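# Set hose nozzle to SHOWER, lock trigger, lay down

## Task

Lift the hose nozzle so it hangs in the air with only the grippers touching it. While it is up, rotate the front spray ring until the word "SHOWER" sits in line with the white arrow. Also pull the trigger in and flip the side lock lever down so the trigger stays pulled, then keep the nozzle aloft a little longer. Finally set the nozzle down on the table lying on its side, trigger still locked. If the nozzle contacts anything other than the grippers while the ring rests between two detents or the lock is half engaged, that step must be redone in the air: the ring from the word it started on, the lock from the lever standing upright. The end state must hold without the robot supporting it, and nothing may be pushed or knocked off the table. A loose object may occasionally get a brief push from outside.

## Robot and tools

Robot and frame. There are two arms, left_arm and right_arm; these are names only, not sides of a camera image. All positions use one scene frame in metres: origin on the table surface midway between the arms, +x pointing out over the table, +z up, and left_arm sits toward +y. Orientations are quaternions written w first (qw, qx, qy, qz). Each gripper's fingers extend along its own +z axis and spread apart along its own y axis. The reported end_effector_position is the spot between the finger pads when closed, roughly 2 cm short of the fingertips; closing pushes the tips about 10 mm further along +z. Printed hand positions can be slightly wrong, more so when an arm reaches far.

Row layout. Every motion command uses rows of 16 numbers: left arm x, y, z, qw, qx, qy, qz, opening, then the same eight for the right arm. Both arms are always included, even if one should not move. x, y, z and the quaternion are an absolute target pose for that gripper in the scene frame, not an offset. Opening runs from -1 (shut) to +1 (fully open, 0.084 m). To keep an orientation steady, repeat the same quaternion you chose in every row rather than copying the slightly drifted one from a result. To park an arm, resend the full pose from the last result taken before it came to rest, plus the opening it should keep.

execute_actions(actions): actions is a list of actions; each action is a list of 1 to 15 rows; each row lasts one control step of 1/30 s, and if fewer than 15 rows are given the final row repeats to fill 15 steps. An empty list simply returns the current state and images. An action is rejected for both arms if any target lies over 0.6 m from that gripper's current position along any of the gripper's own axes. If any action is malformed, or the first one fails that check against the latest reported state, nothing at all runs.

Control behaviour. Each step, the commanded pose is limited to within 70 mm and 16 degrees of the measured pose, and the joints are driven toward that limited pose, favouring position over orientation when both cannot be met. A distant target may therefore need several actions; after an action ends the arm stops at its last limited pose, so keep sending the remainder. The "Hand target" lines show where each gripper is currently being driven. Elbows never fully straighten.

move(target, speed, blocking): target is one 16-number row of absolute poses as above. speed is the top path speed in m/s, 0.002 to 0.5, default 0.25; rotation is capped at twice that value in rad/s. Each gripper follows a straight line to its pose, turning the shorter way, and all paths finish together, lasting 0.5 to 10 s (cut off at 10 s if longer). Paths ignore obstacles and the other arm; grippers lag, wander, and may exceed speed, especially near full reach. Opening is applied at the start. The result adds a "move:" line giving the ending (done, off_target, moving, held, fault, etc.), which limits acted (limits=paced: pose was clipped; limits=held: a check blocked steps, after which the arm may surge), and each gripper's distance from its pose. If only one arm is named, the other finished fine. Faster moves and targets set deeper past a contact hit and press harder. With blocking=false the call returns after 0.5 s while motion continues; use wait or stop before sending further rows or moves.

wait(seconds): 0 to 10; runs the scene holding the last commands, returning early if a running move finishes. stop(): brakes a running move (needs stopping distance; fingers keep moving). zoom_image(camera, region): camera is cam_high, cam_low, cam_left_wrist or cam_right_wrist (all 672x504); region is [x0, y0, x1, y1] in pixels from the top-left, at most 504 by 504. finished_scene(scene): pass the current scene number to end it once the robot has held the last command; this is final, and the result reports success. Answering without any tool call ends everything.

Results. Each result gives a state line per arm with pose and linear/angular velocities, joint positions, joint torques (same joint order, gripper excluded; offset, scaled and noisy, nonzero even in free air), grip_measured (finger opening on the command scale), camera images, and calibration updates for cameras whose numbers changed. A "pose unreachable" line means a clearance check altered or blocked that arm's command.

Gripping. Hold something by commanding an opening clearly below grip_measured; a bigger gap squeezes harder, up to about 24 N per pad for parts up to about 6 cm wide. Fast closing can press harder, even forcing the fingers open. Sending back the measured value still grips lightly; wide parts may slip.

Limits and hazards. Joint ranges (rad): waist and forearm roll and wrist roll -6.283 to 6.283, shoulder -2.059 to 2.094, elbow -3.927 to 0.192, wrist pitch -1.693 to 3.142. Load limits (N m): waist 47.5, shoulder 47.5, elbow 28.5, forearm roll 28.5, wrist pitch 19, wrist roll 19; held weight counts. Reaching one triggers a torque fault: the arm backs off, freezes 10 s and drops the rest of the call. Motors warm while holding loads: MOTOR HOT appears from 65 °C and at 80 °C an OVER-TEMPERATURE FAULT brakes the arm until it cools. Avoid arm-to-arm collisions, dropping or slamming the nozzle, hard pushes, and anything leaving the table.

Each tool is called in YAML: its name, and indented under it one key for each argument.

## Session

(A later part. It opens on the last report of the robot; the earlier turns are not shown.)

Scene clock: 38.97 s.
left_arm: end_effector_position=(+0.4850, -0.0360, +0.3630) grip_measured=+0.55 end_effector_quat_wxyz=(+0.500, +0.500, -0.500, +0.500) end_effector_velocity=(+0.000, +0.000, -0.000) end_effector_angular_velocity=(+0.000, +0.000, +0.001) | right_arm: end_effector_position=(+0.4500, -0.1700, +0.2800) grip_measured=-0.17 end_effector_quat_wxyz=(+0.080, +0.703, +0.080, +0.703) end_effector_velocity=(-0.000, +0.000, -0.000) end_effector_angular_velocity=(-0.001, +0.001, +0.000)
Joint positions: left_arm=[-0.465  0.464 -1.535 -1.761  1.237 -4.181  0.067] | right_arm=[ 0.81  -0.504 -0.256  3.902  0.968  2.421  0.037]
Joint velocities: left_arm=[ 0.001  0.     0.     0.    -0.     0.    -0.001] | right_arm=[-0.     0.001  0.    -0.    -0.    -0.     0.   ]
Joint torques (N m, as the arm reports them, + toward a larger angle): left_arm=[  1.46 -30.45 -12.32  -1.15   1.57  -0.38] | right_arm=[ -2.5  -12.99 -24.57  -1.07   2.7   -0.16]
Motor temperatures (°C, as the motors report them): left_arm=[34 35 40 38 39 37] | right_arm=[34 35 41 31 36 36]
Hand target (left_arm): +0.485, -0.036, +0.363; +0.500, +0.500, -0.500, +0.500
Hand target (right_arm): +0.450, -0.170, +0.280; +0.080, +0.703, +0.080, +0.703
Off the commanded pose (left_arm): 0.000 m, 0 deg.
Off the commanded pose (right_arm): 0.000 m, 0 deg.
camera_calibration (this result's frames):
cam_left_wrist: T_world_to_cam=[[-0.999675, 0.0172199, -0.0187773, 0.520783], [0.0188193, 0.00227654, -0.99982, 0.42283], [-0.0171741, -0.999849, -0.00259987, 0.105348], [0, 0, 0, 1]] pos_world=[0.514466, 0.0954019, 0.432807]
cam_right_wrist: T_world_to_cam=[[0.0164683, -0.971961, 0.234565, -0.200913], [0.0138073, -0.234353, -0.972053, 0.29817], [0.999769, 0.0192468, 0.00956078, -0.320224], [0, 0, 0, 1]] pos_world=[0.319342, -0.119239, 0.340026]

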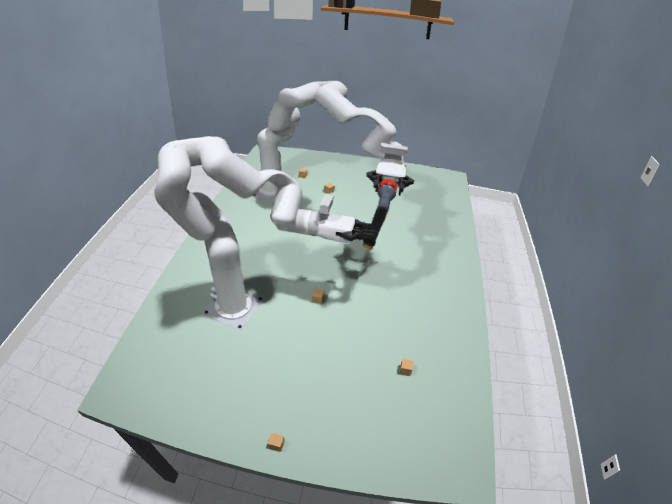

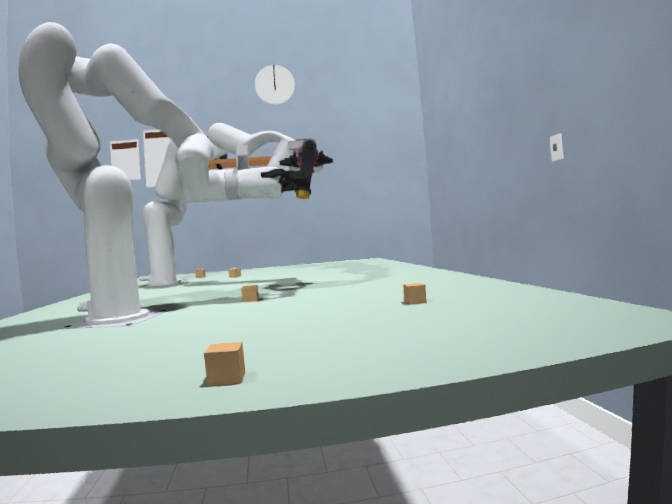

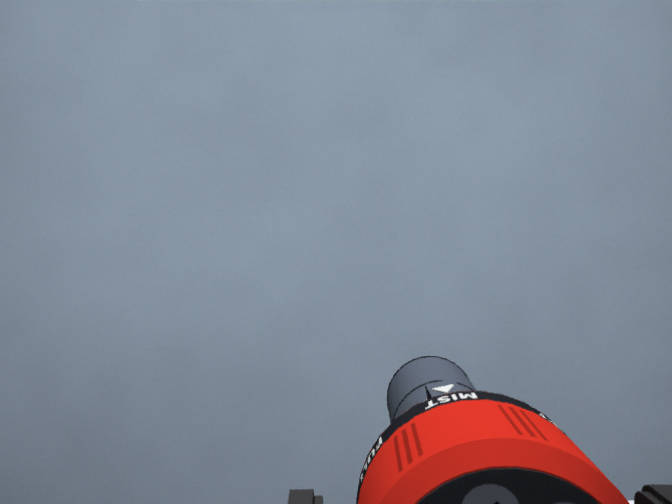

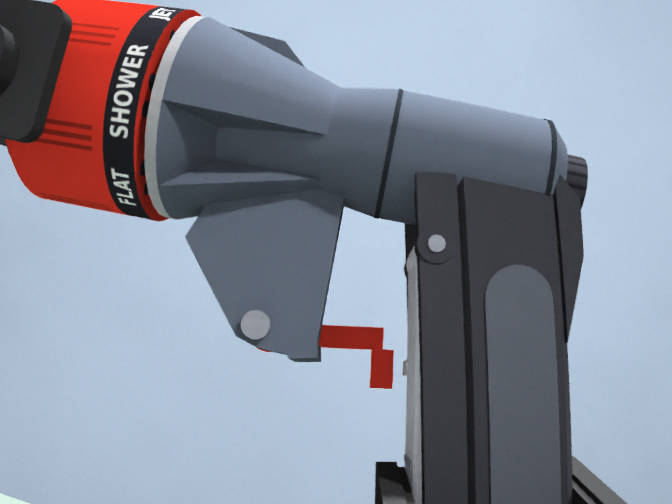

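execute_actions:
  actions:
    - [[0.483,-0.036,0.363,0.5,0.5,-0.5,0.5,0.25,0.45,-0.17,0.28,0.08,0.7026,0.08,0.7026,-1]]
    - [[0.483,-0.035,0.363,0.5,0.5,-0.5,0.5,-0.3,0.45,-0.17,0.28,0.08,0.7026,0.08,0.7026,-1]]

move:
  target: [0.483,-0.035,0.363,0.7018,0.7018,0.086,-0.086,-0.3,0.45,-0.17,0.28,0.08,0.7026,0.08,0.7026,-1]

move:
  target: [0.483,-0.035,0.363,0.7018,0.7018,0.086,-0.086,1,0.45,-0.17,0.28,0.08,0.7026,0.08,0.7026,-1]

move:
  target: [0.46,0.16,0.363,0.7018,0.7018,0.086,-0.086,1,0.45,-0.17,0.28,0.08,0.7026,0.08,0.7026,-1]

Scene clock: 41.30 s.
left_arm: end_effector_position=(+0.4829, -0.0351, +0.3630) grip_measured=+0.32 end_effector_quat_wxyz=(+0.500, +0.500, -0.500, +0.500) end_effector_velocity=(-0.000, -0.000, -0.000) end_effector_angular_velocity=(+0.000, +0.000, -0.001) | right_arm: end_effector_position=(+0.4500, -0.1698, +0.2800) grip_measured=-0.17 end_effector_quat_wxyz=(+0.080, +0.703, +0.080, +0.703) end_effector_velocity=(+0.000, -0.000, -0.000) end_effector_angular_velocity=(+0.001, +0.000, -0.001)
Joint positions: left_arm=[-0.465  0.456 -1.524 -1.762  1.238 -4.177  0.058] | right_arm=[ 0.81  -0.504 -0.256  3.902  0.968  2.421  0.037]
Joint velocities: left_arm=[-0.001 -0.     0.     0.     0.    -0.    -0.   ] | right_arm=[-0.     0.001 -0.001  0.001  0.     0.    -0.   ]
Joint torques (N m, as the arm reports them, + toward a larger angle): left_arm=[  1.66 -30.4  -12.29  -1.1    1.7   -0.38] | right_arm=[ -2.18 -12.55 -25.26  -1.03   2.6   -0.11]
Motor temperatures (°C, as the motors report them): left_arm=[34 35 40 38 39 37] | right_arm=[34 35 42 31 36 36]
Hand target (left_arm): +0.483, -0.035, +0.363; +0.500, +0.500, -0.500, +0.500
Hand target (right_arm): +0.450, -0.170, +0.280; +0.080, +0.703, +0.080, +0.703
Off the commanded pose (left_arm): 0.000 m, 0 deg.
Off the commanded pose (right_arm): 0.000 m, 0 deg.
camera_calibration (this result's frames):
cam_left_wrist: T_world_to_cam=[[-0.999672, 0.0174595, -0.018727, 0.518659], [0.0187698, 0.00228899, -0.999821, 0.422853], [-0.0174135, -0.999845, -0.00261595, 0.106276], [0, 0, 0, 1]] pos_world=[0.512403, 0.0962361, 0.432769]
cam_right_wrist: T_world_to_cam=[[0.0168728, -0.971927, 0.234679, -0.20098], [0.0139519, -0.23446, -0.972026, 0.29816], [0.99976, 0.019675, 0.00960423, -0.320142], [0, 0, 0, 1]] pos_world=[0.319296, -0.119132, 0.34006]

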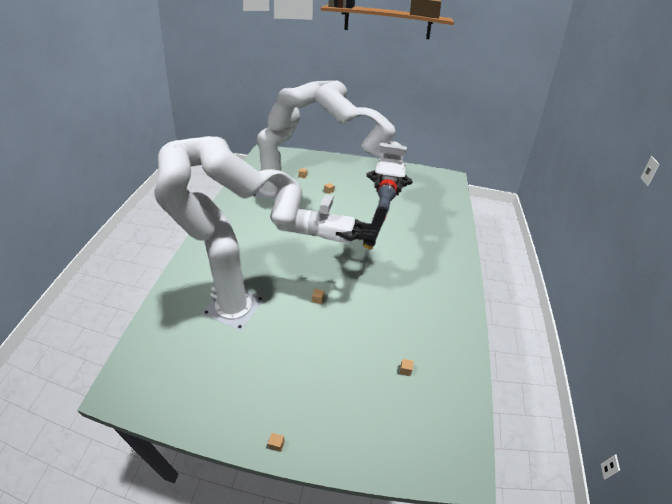

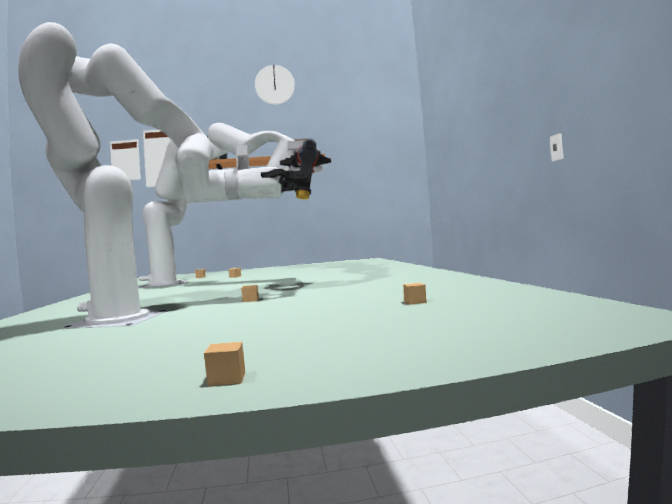

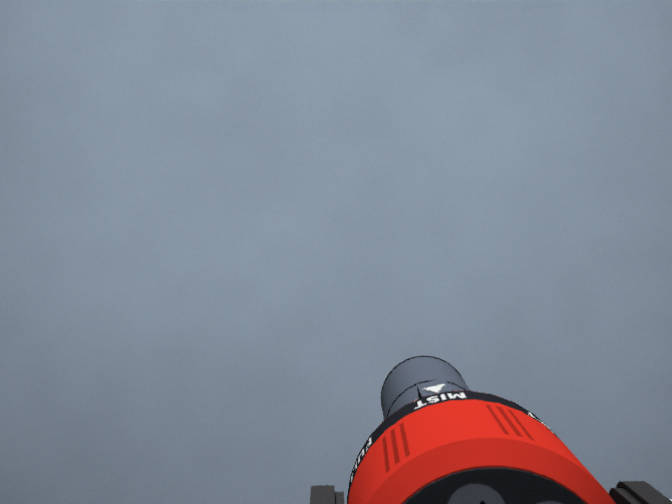

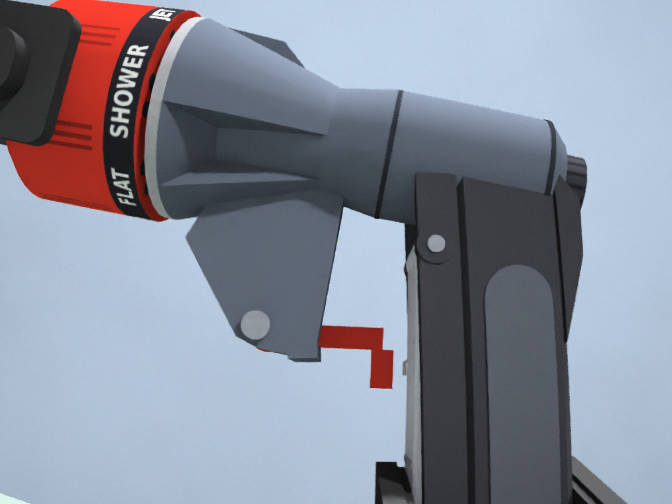

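Scene clock: 45.47 s.
left_arm: end_effector_position=(+0.4831, -0.0349, +0.3629) grip_measured=+0.32 end_effector_quat_wxyz=(+0.702, +0.702, +0.086, -0.086) end_effector_velocity=(-0.000, -0.000, +0.000) end_effector_angular_velocity=(+0.001, +0.011, -0.002) | right_arm: end_effector_position=(+0.4500, -0.1701, +0.2801) grip_measured=-0.17 end_effector_quat_wxyz=(+0.080, +0.703, +0.080, +0.703) end_effector_velocity=(-0.000, -0.000, +0.000) end_effector_angular_velocity=(-0.000, -0.000, +0.000)
Joint positions: left_arm=[-0.464  0.456 -1.524 -1.762  1.238 -5.991  0.058] | right_arm=[ 0.81  -0.504 -0.256  3.902  0.968  2.421  0.037]
Joint velocities: left_arm=[-0.     0.    -0.001  0.002  0.001 -0.012  0.   ] | right_arm=[ 0.    -0.001  0.001 -0.     0.    -0.     0.   ]
Joint torques (N m, as the arm reports them, + toward a larger angle): left_arm=[  1.18 -30.07 -12.38  -1.48   1.79  -0.43] | right_arm=[ -2.44 -13.12 -25.79  -1.22   2.59   0.57]
Motor temperatures (°C, as the motors report them): left_arm=[34 35 40 38 39 37] | right_arm=[34 35 42 31 36 36]
Hand target (left_arm): +0.483, -0.035, +0.363; +0.702, +0.702, +0.086, -0.086
Hand target (right_arm): +0.450, -0.170, +0.280; +0.080, +0.703, +0.080, +0.703
Off the commanded pose (left_arm): 0.000 m, 0 deg.
Off the commanded pose (right_arm): 0.000 m, 0 deg.
move: done
camera_calibration (this result's frames):
cam_left_wrist: T_world_to_cam=[[0.222259, 0.0172968, 0.974834, -0.432019], [-0.974986, 0.0019016, 0.22226, 0.459353], [0.00199065, -0.999849, 0.0172868, 0.0899313], [0, 0, 0, 1]] pos_world=[0.543704, 0.0965167, 0.317496]
cam_right_wrist: T_world_to_cam=[[0.0162322, -0.971997, 0.234433, -0.200851], [0.0139096, -0.234221, -0.972084, 0.298201], [0.999771, 0.0190399, 0.0097182, -0.320333], [0, 0, 0, 1]] pos_world=[0.319372, -0.119283, 0.340076]

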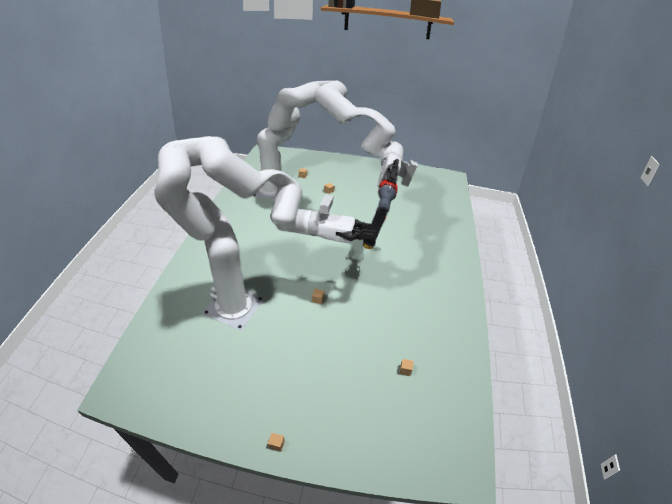

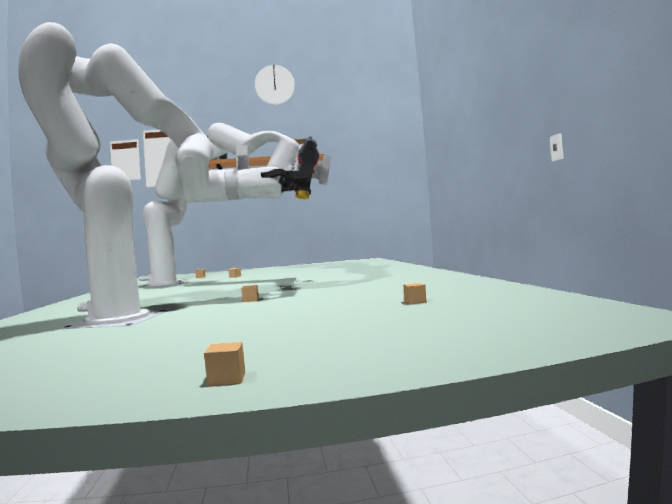

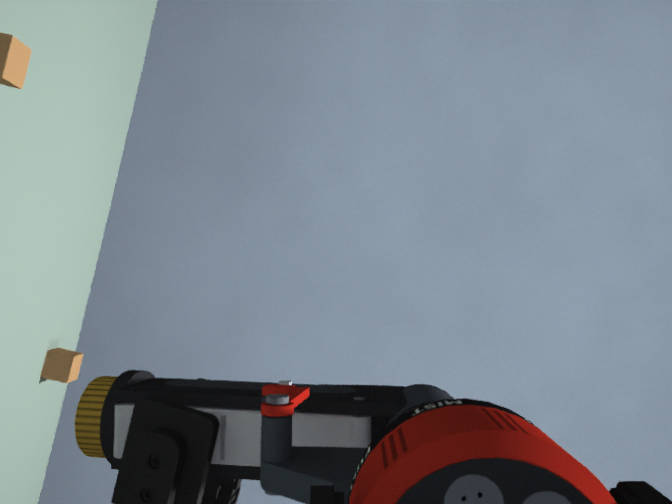

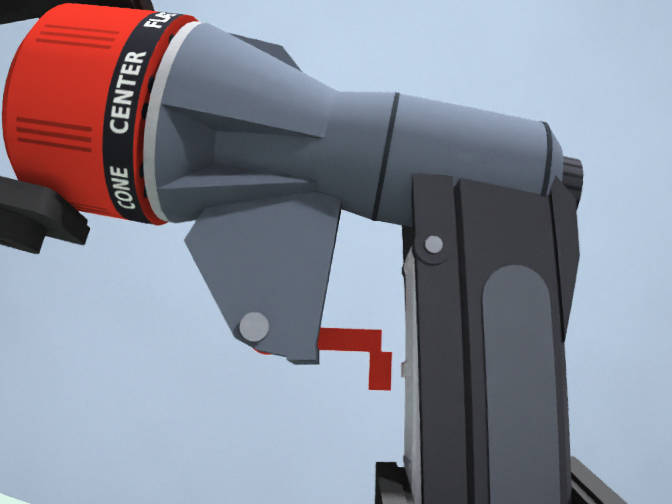

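Scene clock: 46.17 s.
left_arm: end_effector_position=(+0.4830, -0.0350, +0.3630) grip_measured=+1.00 end_effector_quat_wxyz=(+0.702, +0.702, +0.086, -0.086) end_effector_velocity=(+0.000, +0.001, -0.000) end_effector_angular_velocity=(+0.001, +0.000, +0.001) | right_arm: end_effector_position=(+0.4500, -0.1700, +0.2800) grip_measured=-0.17 end_effector_quat_wxyz=(+0.080, +0.703, +0.080, +0.703) end_effector_velocity=(-0.000, -0.000, -0.000) end_effector_angular_velocity=(-0.001, +0.001, +0.000)
Joint positions: left_arm=[-0.464  0.456 -1.524 -1.762  1.238 -5.992  0.084] | right_arm=[ 0.81  -0.504 -0.256  3.902  0.968  2.421  0.037]
Joint velocities: left_arm=[ 0.001  0.     0.     0.001 -0.    -0.     0.   ] | right_arm=[ 0.    -0.001  0.001 -0.     0.    -0.     0.   ]
Joint torques (N m, as the arm reports them, + toward a larger angle): left_arm=[  1.64 -30.09 -12.4   -1.15   1.52  -0.4 ] | right_arm=[ -2.46 -12.85 -24.92  -1.06   2.67  -0.28]
Motor temperatures (°C, as the motors report them): left_arm=[34 35 40 38 39 37] | right_arm=[34 35 42 31 36 36]
Hand target (left_arm): +0.483, -0.035, +0.363; +0.702, +0.702, +0.086, -0.086
Hand target (right_arm): +0.450, -0.170, +0.280; +0.080, +0.703, +0.080, +0.703
Off the commanded pose (left_arm): 0.000 m, 0 deg.
Off the commanded pose (right_arm): 0.000 m, 0 deg.
move: done
camera_calibration (this result's frames):
cam_left_wrist: T_world_to_cam=[[0.223139, 0.0172603, 0.974634, -0.432467], [-0.974785, 0.00227855, 0.223133, 0.458838], [0.0016306, -0.999848, 0.0173336, 0.0899776], [0, 0, 0, 1]] pos_world=[0.543622, 0.096383, 0.317555]
cam_right_wrist: T_world_to_cam=[[0.0164571, -0.971969, 0.234531, -0.200902], [0.0138327, -0.234319, -0.972061, 0.298181], [0.999769, 0.0192415, 0.00958879, -0.320236], [0, 0, 0, 1]] pos_world=[0.319343, -0.119239, 0.340038]

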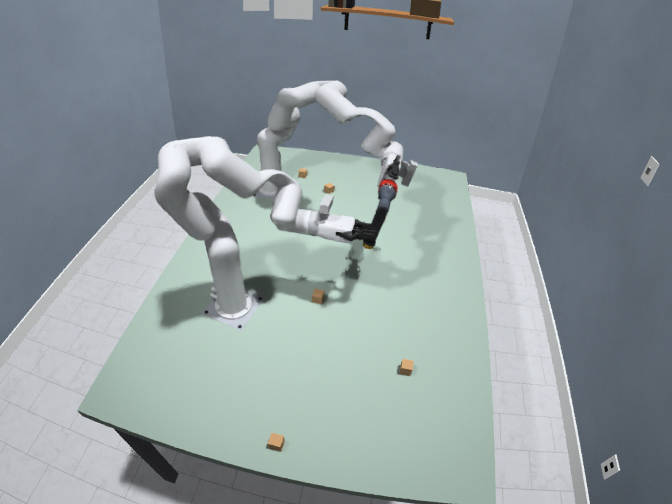

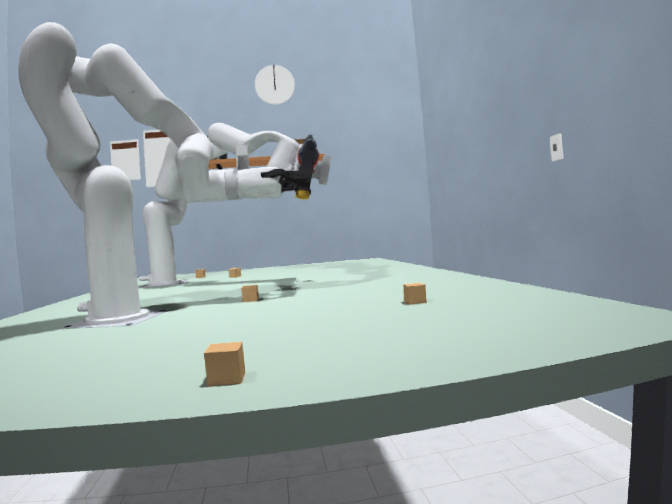

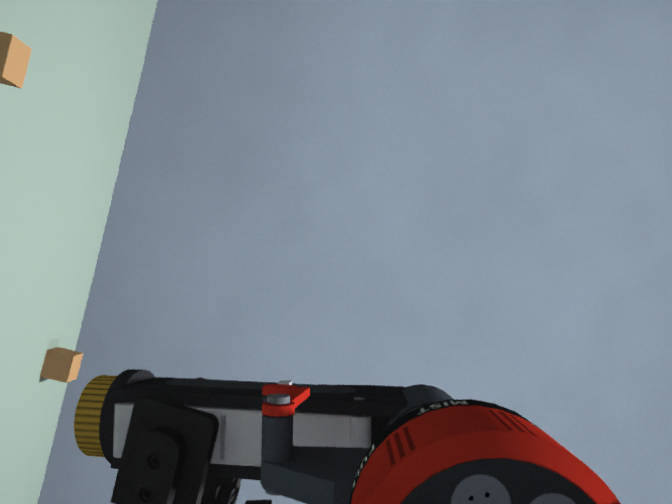

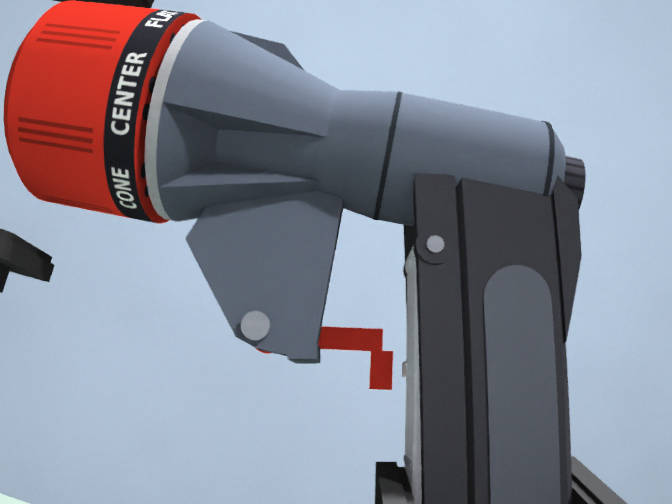

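Scene clock: 47.63 s.
left_arm: end_effector_position=(+0.4600, +0.1594, +0.3627) grip_measured=+1.00 end_effector_quat_wxyz=(+0.702, +0.702, +0.086, -0.086) end_effector_velocity=(-0.000, +0.003, -0.000) end_effector_angular_velocity=(+0.000, -0.000, +0.002) | right_arm: end_effector_position=(+0.4500, -0.1700, +0.2800) grip_measured=-0.17 end_effector_quat_wxyz=(+0.080, +0.703, +0.080, +0.703) end_effector_velocity=(-0.000, -0.000, -0.002) end_effector_angular_velocity=(-0.002, +0.003, +0.000)
Joint positions: left_arm=[-0.074  0.258 -1.246 -1.565  1.578 -5.944  0.084] | right_arm=[ 0.81  -0.504 -0.256  3.902  0.968  2.421  0.037]
Joint velocities: left_arm=[ 0.006 -0.002  0.002  0.002  0.003  0.001  0.   ] | right_arm=[ 0.     0.002  0.002 -0.     0.     0.    -0.   ]
Joint torques (N m, as the arm reports them, + toward a larger angle): left_arm=[  1.41 -25.94 -11.72  -1.44   1.62  -0.31] | right_arm=[ -2.36 -12.98 -24.99  -1.03   2.61  -0.06]
Motor temperatures (°C, as the motors report them): left_arm=[34 35 40 38 39 37] | right_arm=[34 35 42 31 36 36]
Hand target (left_arm): +0.460, +0.160, +0.363; +0.702, +0.702, +0.086, -0.086
Hand target (right_arm): +0.450, -0.170, +0.280; +0.080, +0.703, +0.080, +0.703
Off the commanded pose (left_arm): 0.001 m, 0 deg.
Off the commanded pose (right_arm): 0.000 m, 0 deg.
move: done
camera_calibration (this result's frames):
cam_left_wrist: T_world_to_cam=[[0.223117, 0.0164839, 0.974652, -0.430237], [-0.974791, 0.00270377, 0.223103, 0.436045], [0.00104236, -0.99986, 0.0166716, 0.28491], [0, 0, 0, 1]] pos_world=[0.520749, 0.290783, 0.317299]
cam_right_wrist: T_world_to_cam=[[0.0164686, -0.971961, 0.234565, -0.200913], [0.0138078, -0.234353, -0.972053, 0.29817], [0.999769, 0.0192472, 0.00956116, -0.320224], [0, 0, 0, 1]] pos_world=[0.319342, -0.119239, 0.340026]

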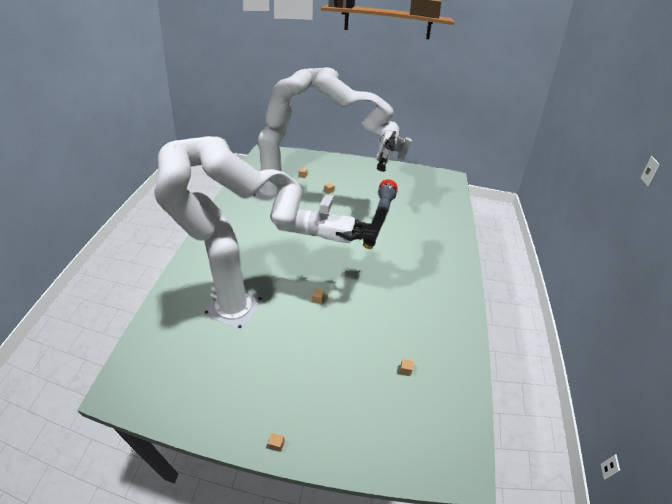

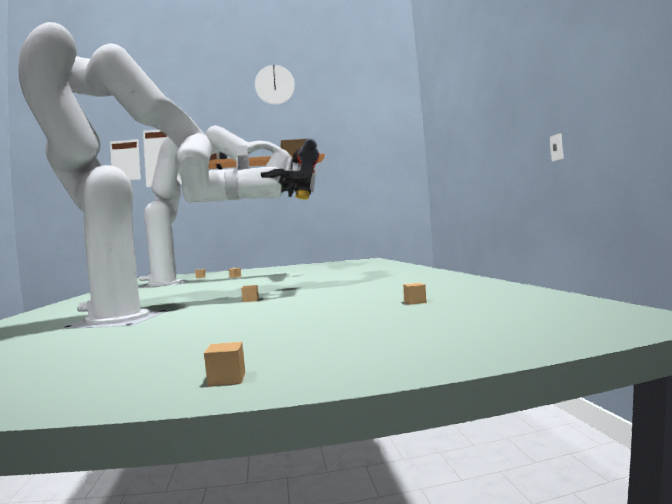

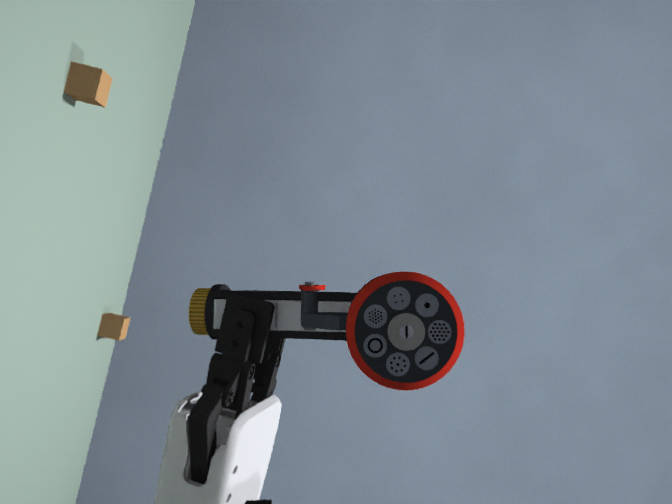

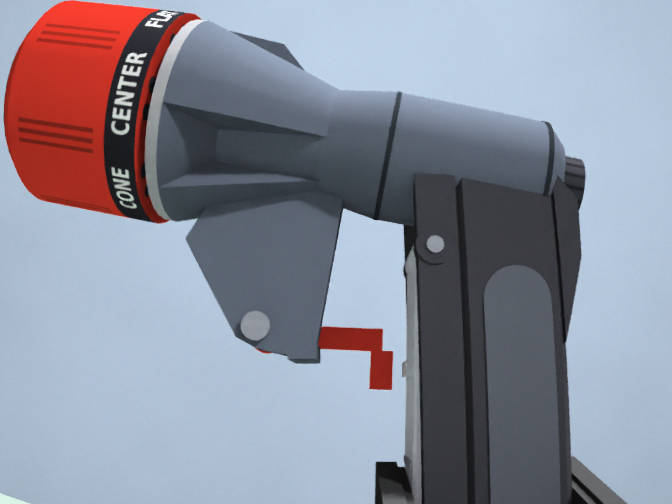

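move:
  target: [0.46,0.16,0.363,0.7018,0.7018,0.086,-0.086,1, 0.45,-0.12,0.10,0,0.994,0,0.11,-1]
  speed: 0.18

Scene clock: 54.97 s.
left_arm: end_effector_position=(+0.4600, +0.1600, +0.3630) grip_measured=+1.00 end_effector_quat_wxyz=(+0.702, +0.702, +0.086, -0.086) end_effector_velocity=(-0.000, -0.000, -0.000) end_effector_angular_velocity=(-0.000, +0.000, -0.001) | right_arm: end_effector_position=(+0.4501, -0.1198, +0.1004) grip_measured=-0.17 end_effector_quat_wxyz=(-0.001, +0.994, +0.001, +0.111) end_effector_velocity=(+0.001, -0.000, -0.000) end_effector_angular_velocity=(+0.003, +0.011, +0.002)
Joint positions: left_arm=[-0.072  0.257 -1.246 -1.565  1.579 -5.945  0.084] | right_arm=[ 0.678  0.037 -0.718  6.073  0.491  0.645  0.036]
Joint velocities: left_arm=[-0.001 -0.     0.     0.     0.     0.     0.   ] | right_arm=[-0.002  0.005 -0.009  0.022  0.011 -0.023 -0.   ]
Joint torques (N m, as the arm reports them, + toward a larger angle): left_arm=[  1.52 -25.84 -11.65  -1.6    1.58  -0.37] | right_arm=[ -2.42 -26.97 -23.48  -0.47  -3.39  -0.12]
Motor temperatures (°C, as the motors report them): left_arm=[34 35 40 38 39 37] | right_arm=[34 35 42 31 36 36]
Hand target (left_arm): +0.460, +0.160, +0.363; +0.702, +0.702, +0.086, -0.086
Hand target (right_arm): +0.450, -0.120, +0.100; -0.001, +0.994, +0.001, +0.110
Off the commanded pose (left_arm): 0.000 m, 0 deg.
Off the commanded pose (right_arm): 0.000 m, 0 deg.
move: done
camera_calibration (this result's frames):
cam_left_wrist: T_world_to_cam=[[0.223167, 0.0172424, 0.974628, -0.430709], [-0.974779, 0.00227824, 0.223161, 0.435961], [0.0016274, -0.999849, 0.0173159, 0.284995], [0, 0, 0, 1]] pos_world=[0.520622, 0.291385, 0.317556]
cam_right_wrist: T_world_to_cam=[[0.015538, -0.999761, -0.0153917, -0.0878347], [-0.972166, -0.0115064, -0.234012, 0.531714], [0.233779, 0.0185994, -0.972112, 0.123699], [0, 0, 0, 1]] pos_world=[0.489361, -0.0839963, 0.243325]

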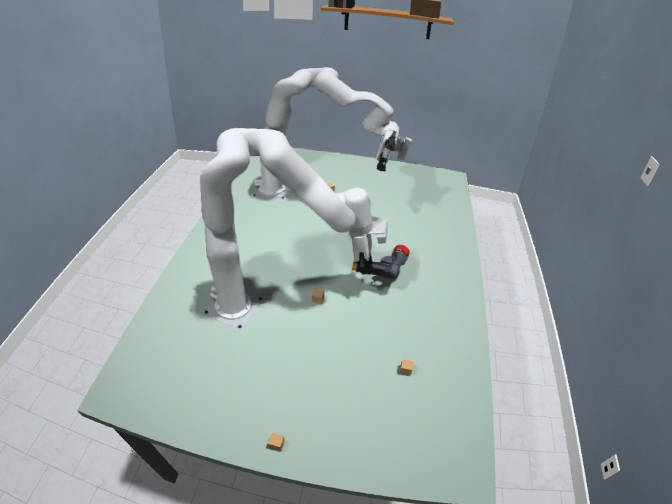

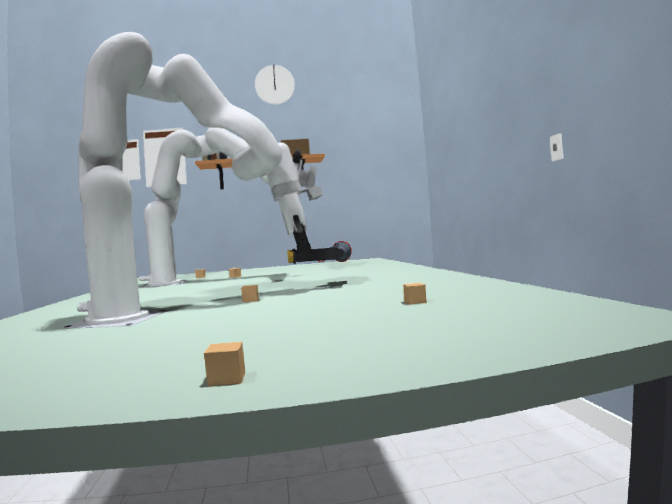

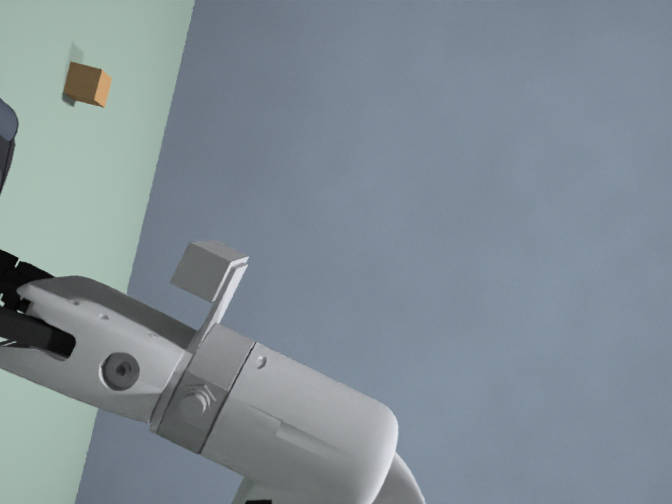

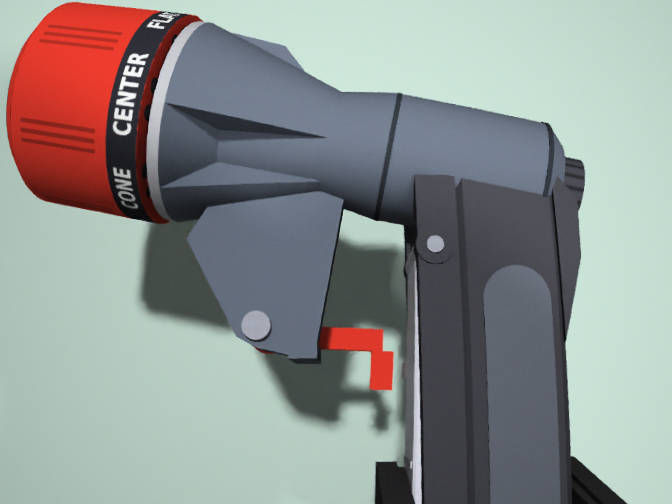

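move:
  target: [0.46,0.16,0.363,0.7018,0.7018,0.086,-0.086,1, 0.45,-0.12,0.042,0,0.991,0,0.135,-1]
  speed: 0.05

zoom_image:
  camera: "cam_low"
  region: [270,230,370,300]

Scene clock: 57.13 s.
left_arm: end_effector_position=(+0.4600, +0.1600, +0.3630) grip_measured=+1.00 end_effector_quat_wxyz=(+0.702, +0.702, +0.086, -0.086) end_effector_velocity=(+0.000, +0.000, -0.000) end_effector_angular_velocity=(+0.000, +0.000, +0.001) | right_arm: end_effector_position=(+0.4501, -0.1198, +0.0425) grip_measured=-0.17 end_effector_quat_wxyz=(-0.000, +0.991, +0.000, +0.135) end_effector_velocity=(+0.001, +0.000, -0.002) end_effector_angular_velocity=(-0.003, -0.009, -0.002)
Joint positions: left_arm=[-0.072  0.257 -1.246 -1.565  1.579 -5.945  0.084] | right_arm=[ 0.649  0.184 -0.675  5.844  0.27   0.853  0.036]
Joint velocities: left_arm=[-0.     0.     0.    -0.    -0.001 -0.     0.   ] | right_arm=[-0.004  0.008 -0.002 -0.043 -0.01   0.039 -0.   ]
Joint torques (N m, as the arm reports them, + toward a larger angle): left_arm=[  1.71 -25.58 -11.73  -1.45   1.65  -0.36] | right_arm=[ -2.33 -28.1  -20.62  -0.26  -2.92  -0.34]
Motor temperatures (°C, as the motors report them): left_arm=[34 35 40 38 39 37] | right_arm=[34 35 42 31 36 36]
Hand target (left_arm): +0.460, +0.160, +0.363; +0.702, +0.702, +0.086, -0.086
Hand target (right_arm): +0.450, -0.120, +0.042; +0.000, +0.991, +0.000, +0.135
Off the commanded pose (left_arm): 0.000 m, 0 deg.
Off the commanded pose (right_arm): 0.001 m, 0 deg.
move: done
camera_calibration (this result's frames):
cam_left_wrist: T_world_to_cam=[[0.223164, 0.017245, 0.974628, -0.430709], [-0.974779, 0.00228088, 0.223159, 0.435962], [0.00162536, -0.999849, 0.0173191, 0.284996], [0, 0, 0, 1]] pos_world=[0.520623, 0.291386, 0.317557]
cam_right_wrist: T_world_to_cam=[[0.0144183, -0.9998, -0.0138647, -0.0883138], [-0.959919, -0.00995888, -0.280099, 0.514837], [0.279905, 0.0173476, -0.959871, 0.0459269], [0, 0, 0, 1]] pos_world=[0.48262, -0.0839657, 0.187065]

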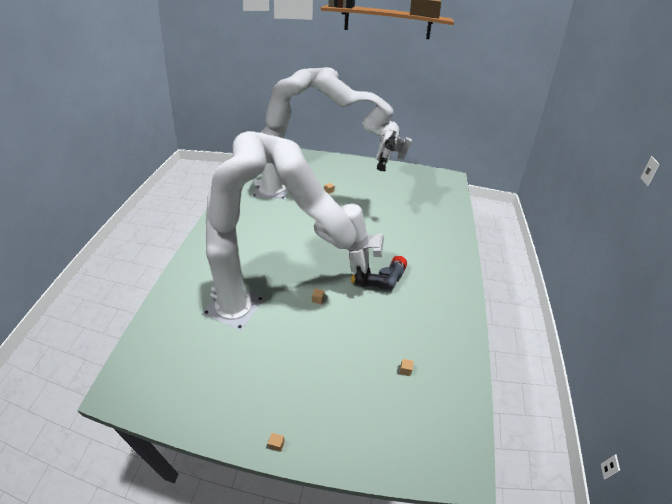

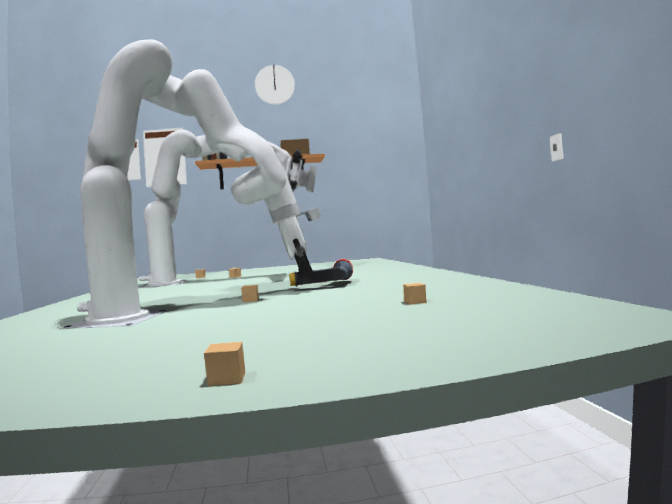

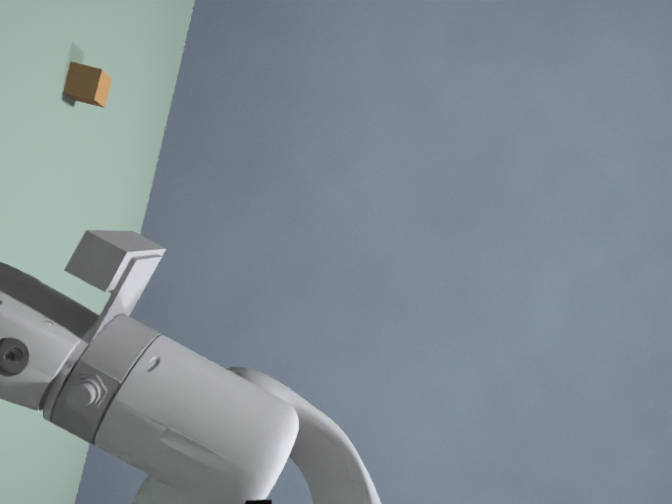

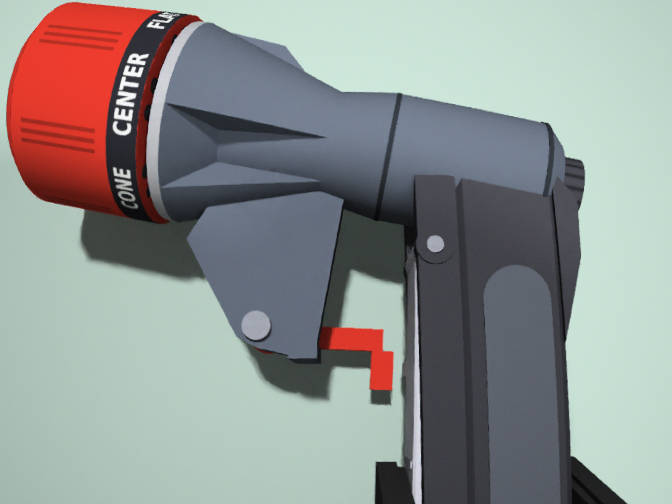

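Region (270, 230, 370, 300) of cam_low's 672x504 image, scaled by 5.040, with more detail than that image has; it fills the top 353 rows of this view, and the rest is white.

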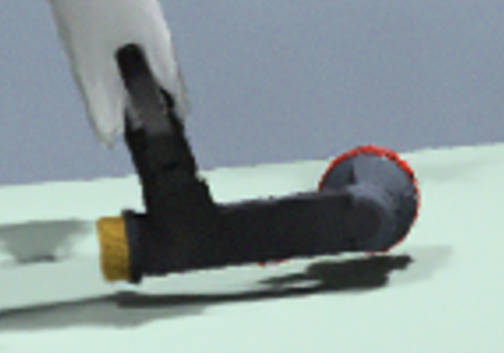

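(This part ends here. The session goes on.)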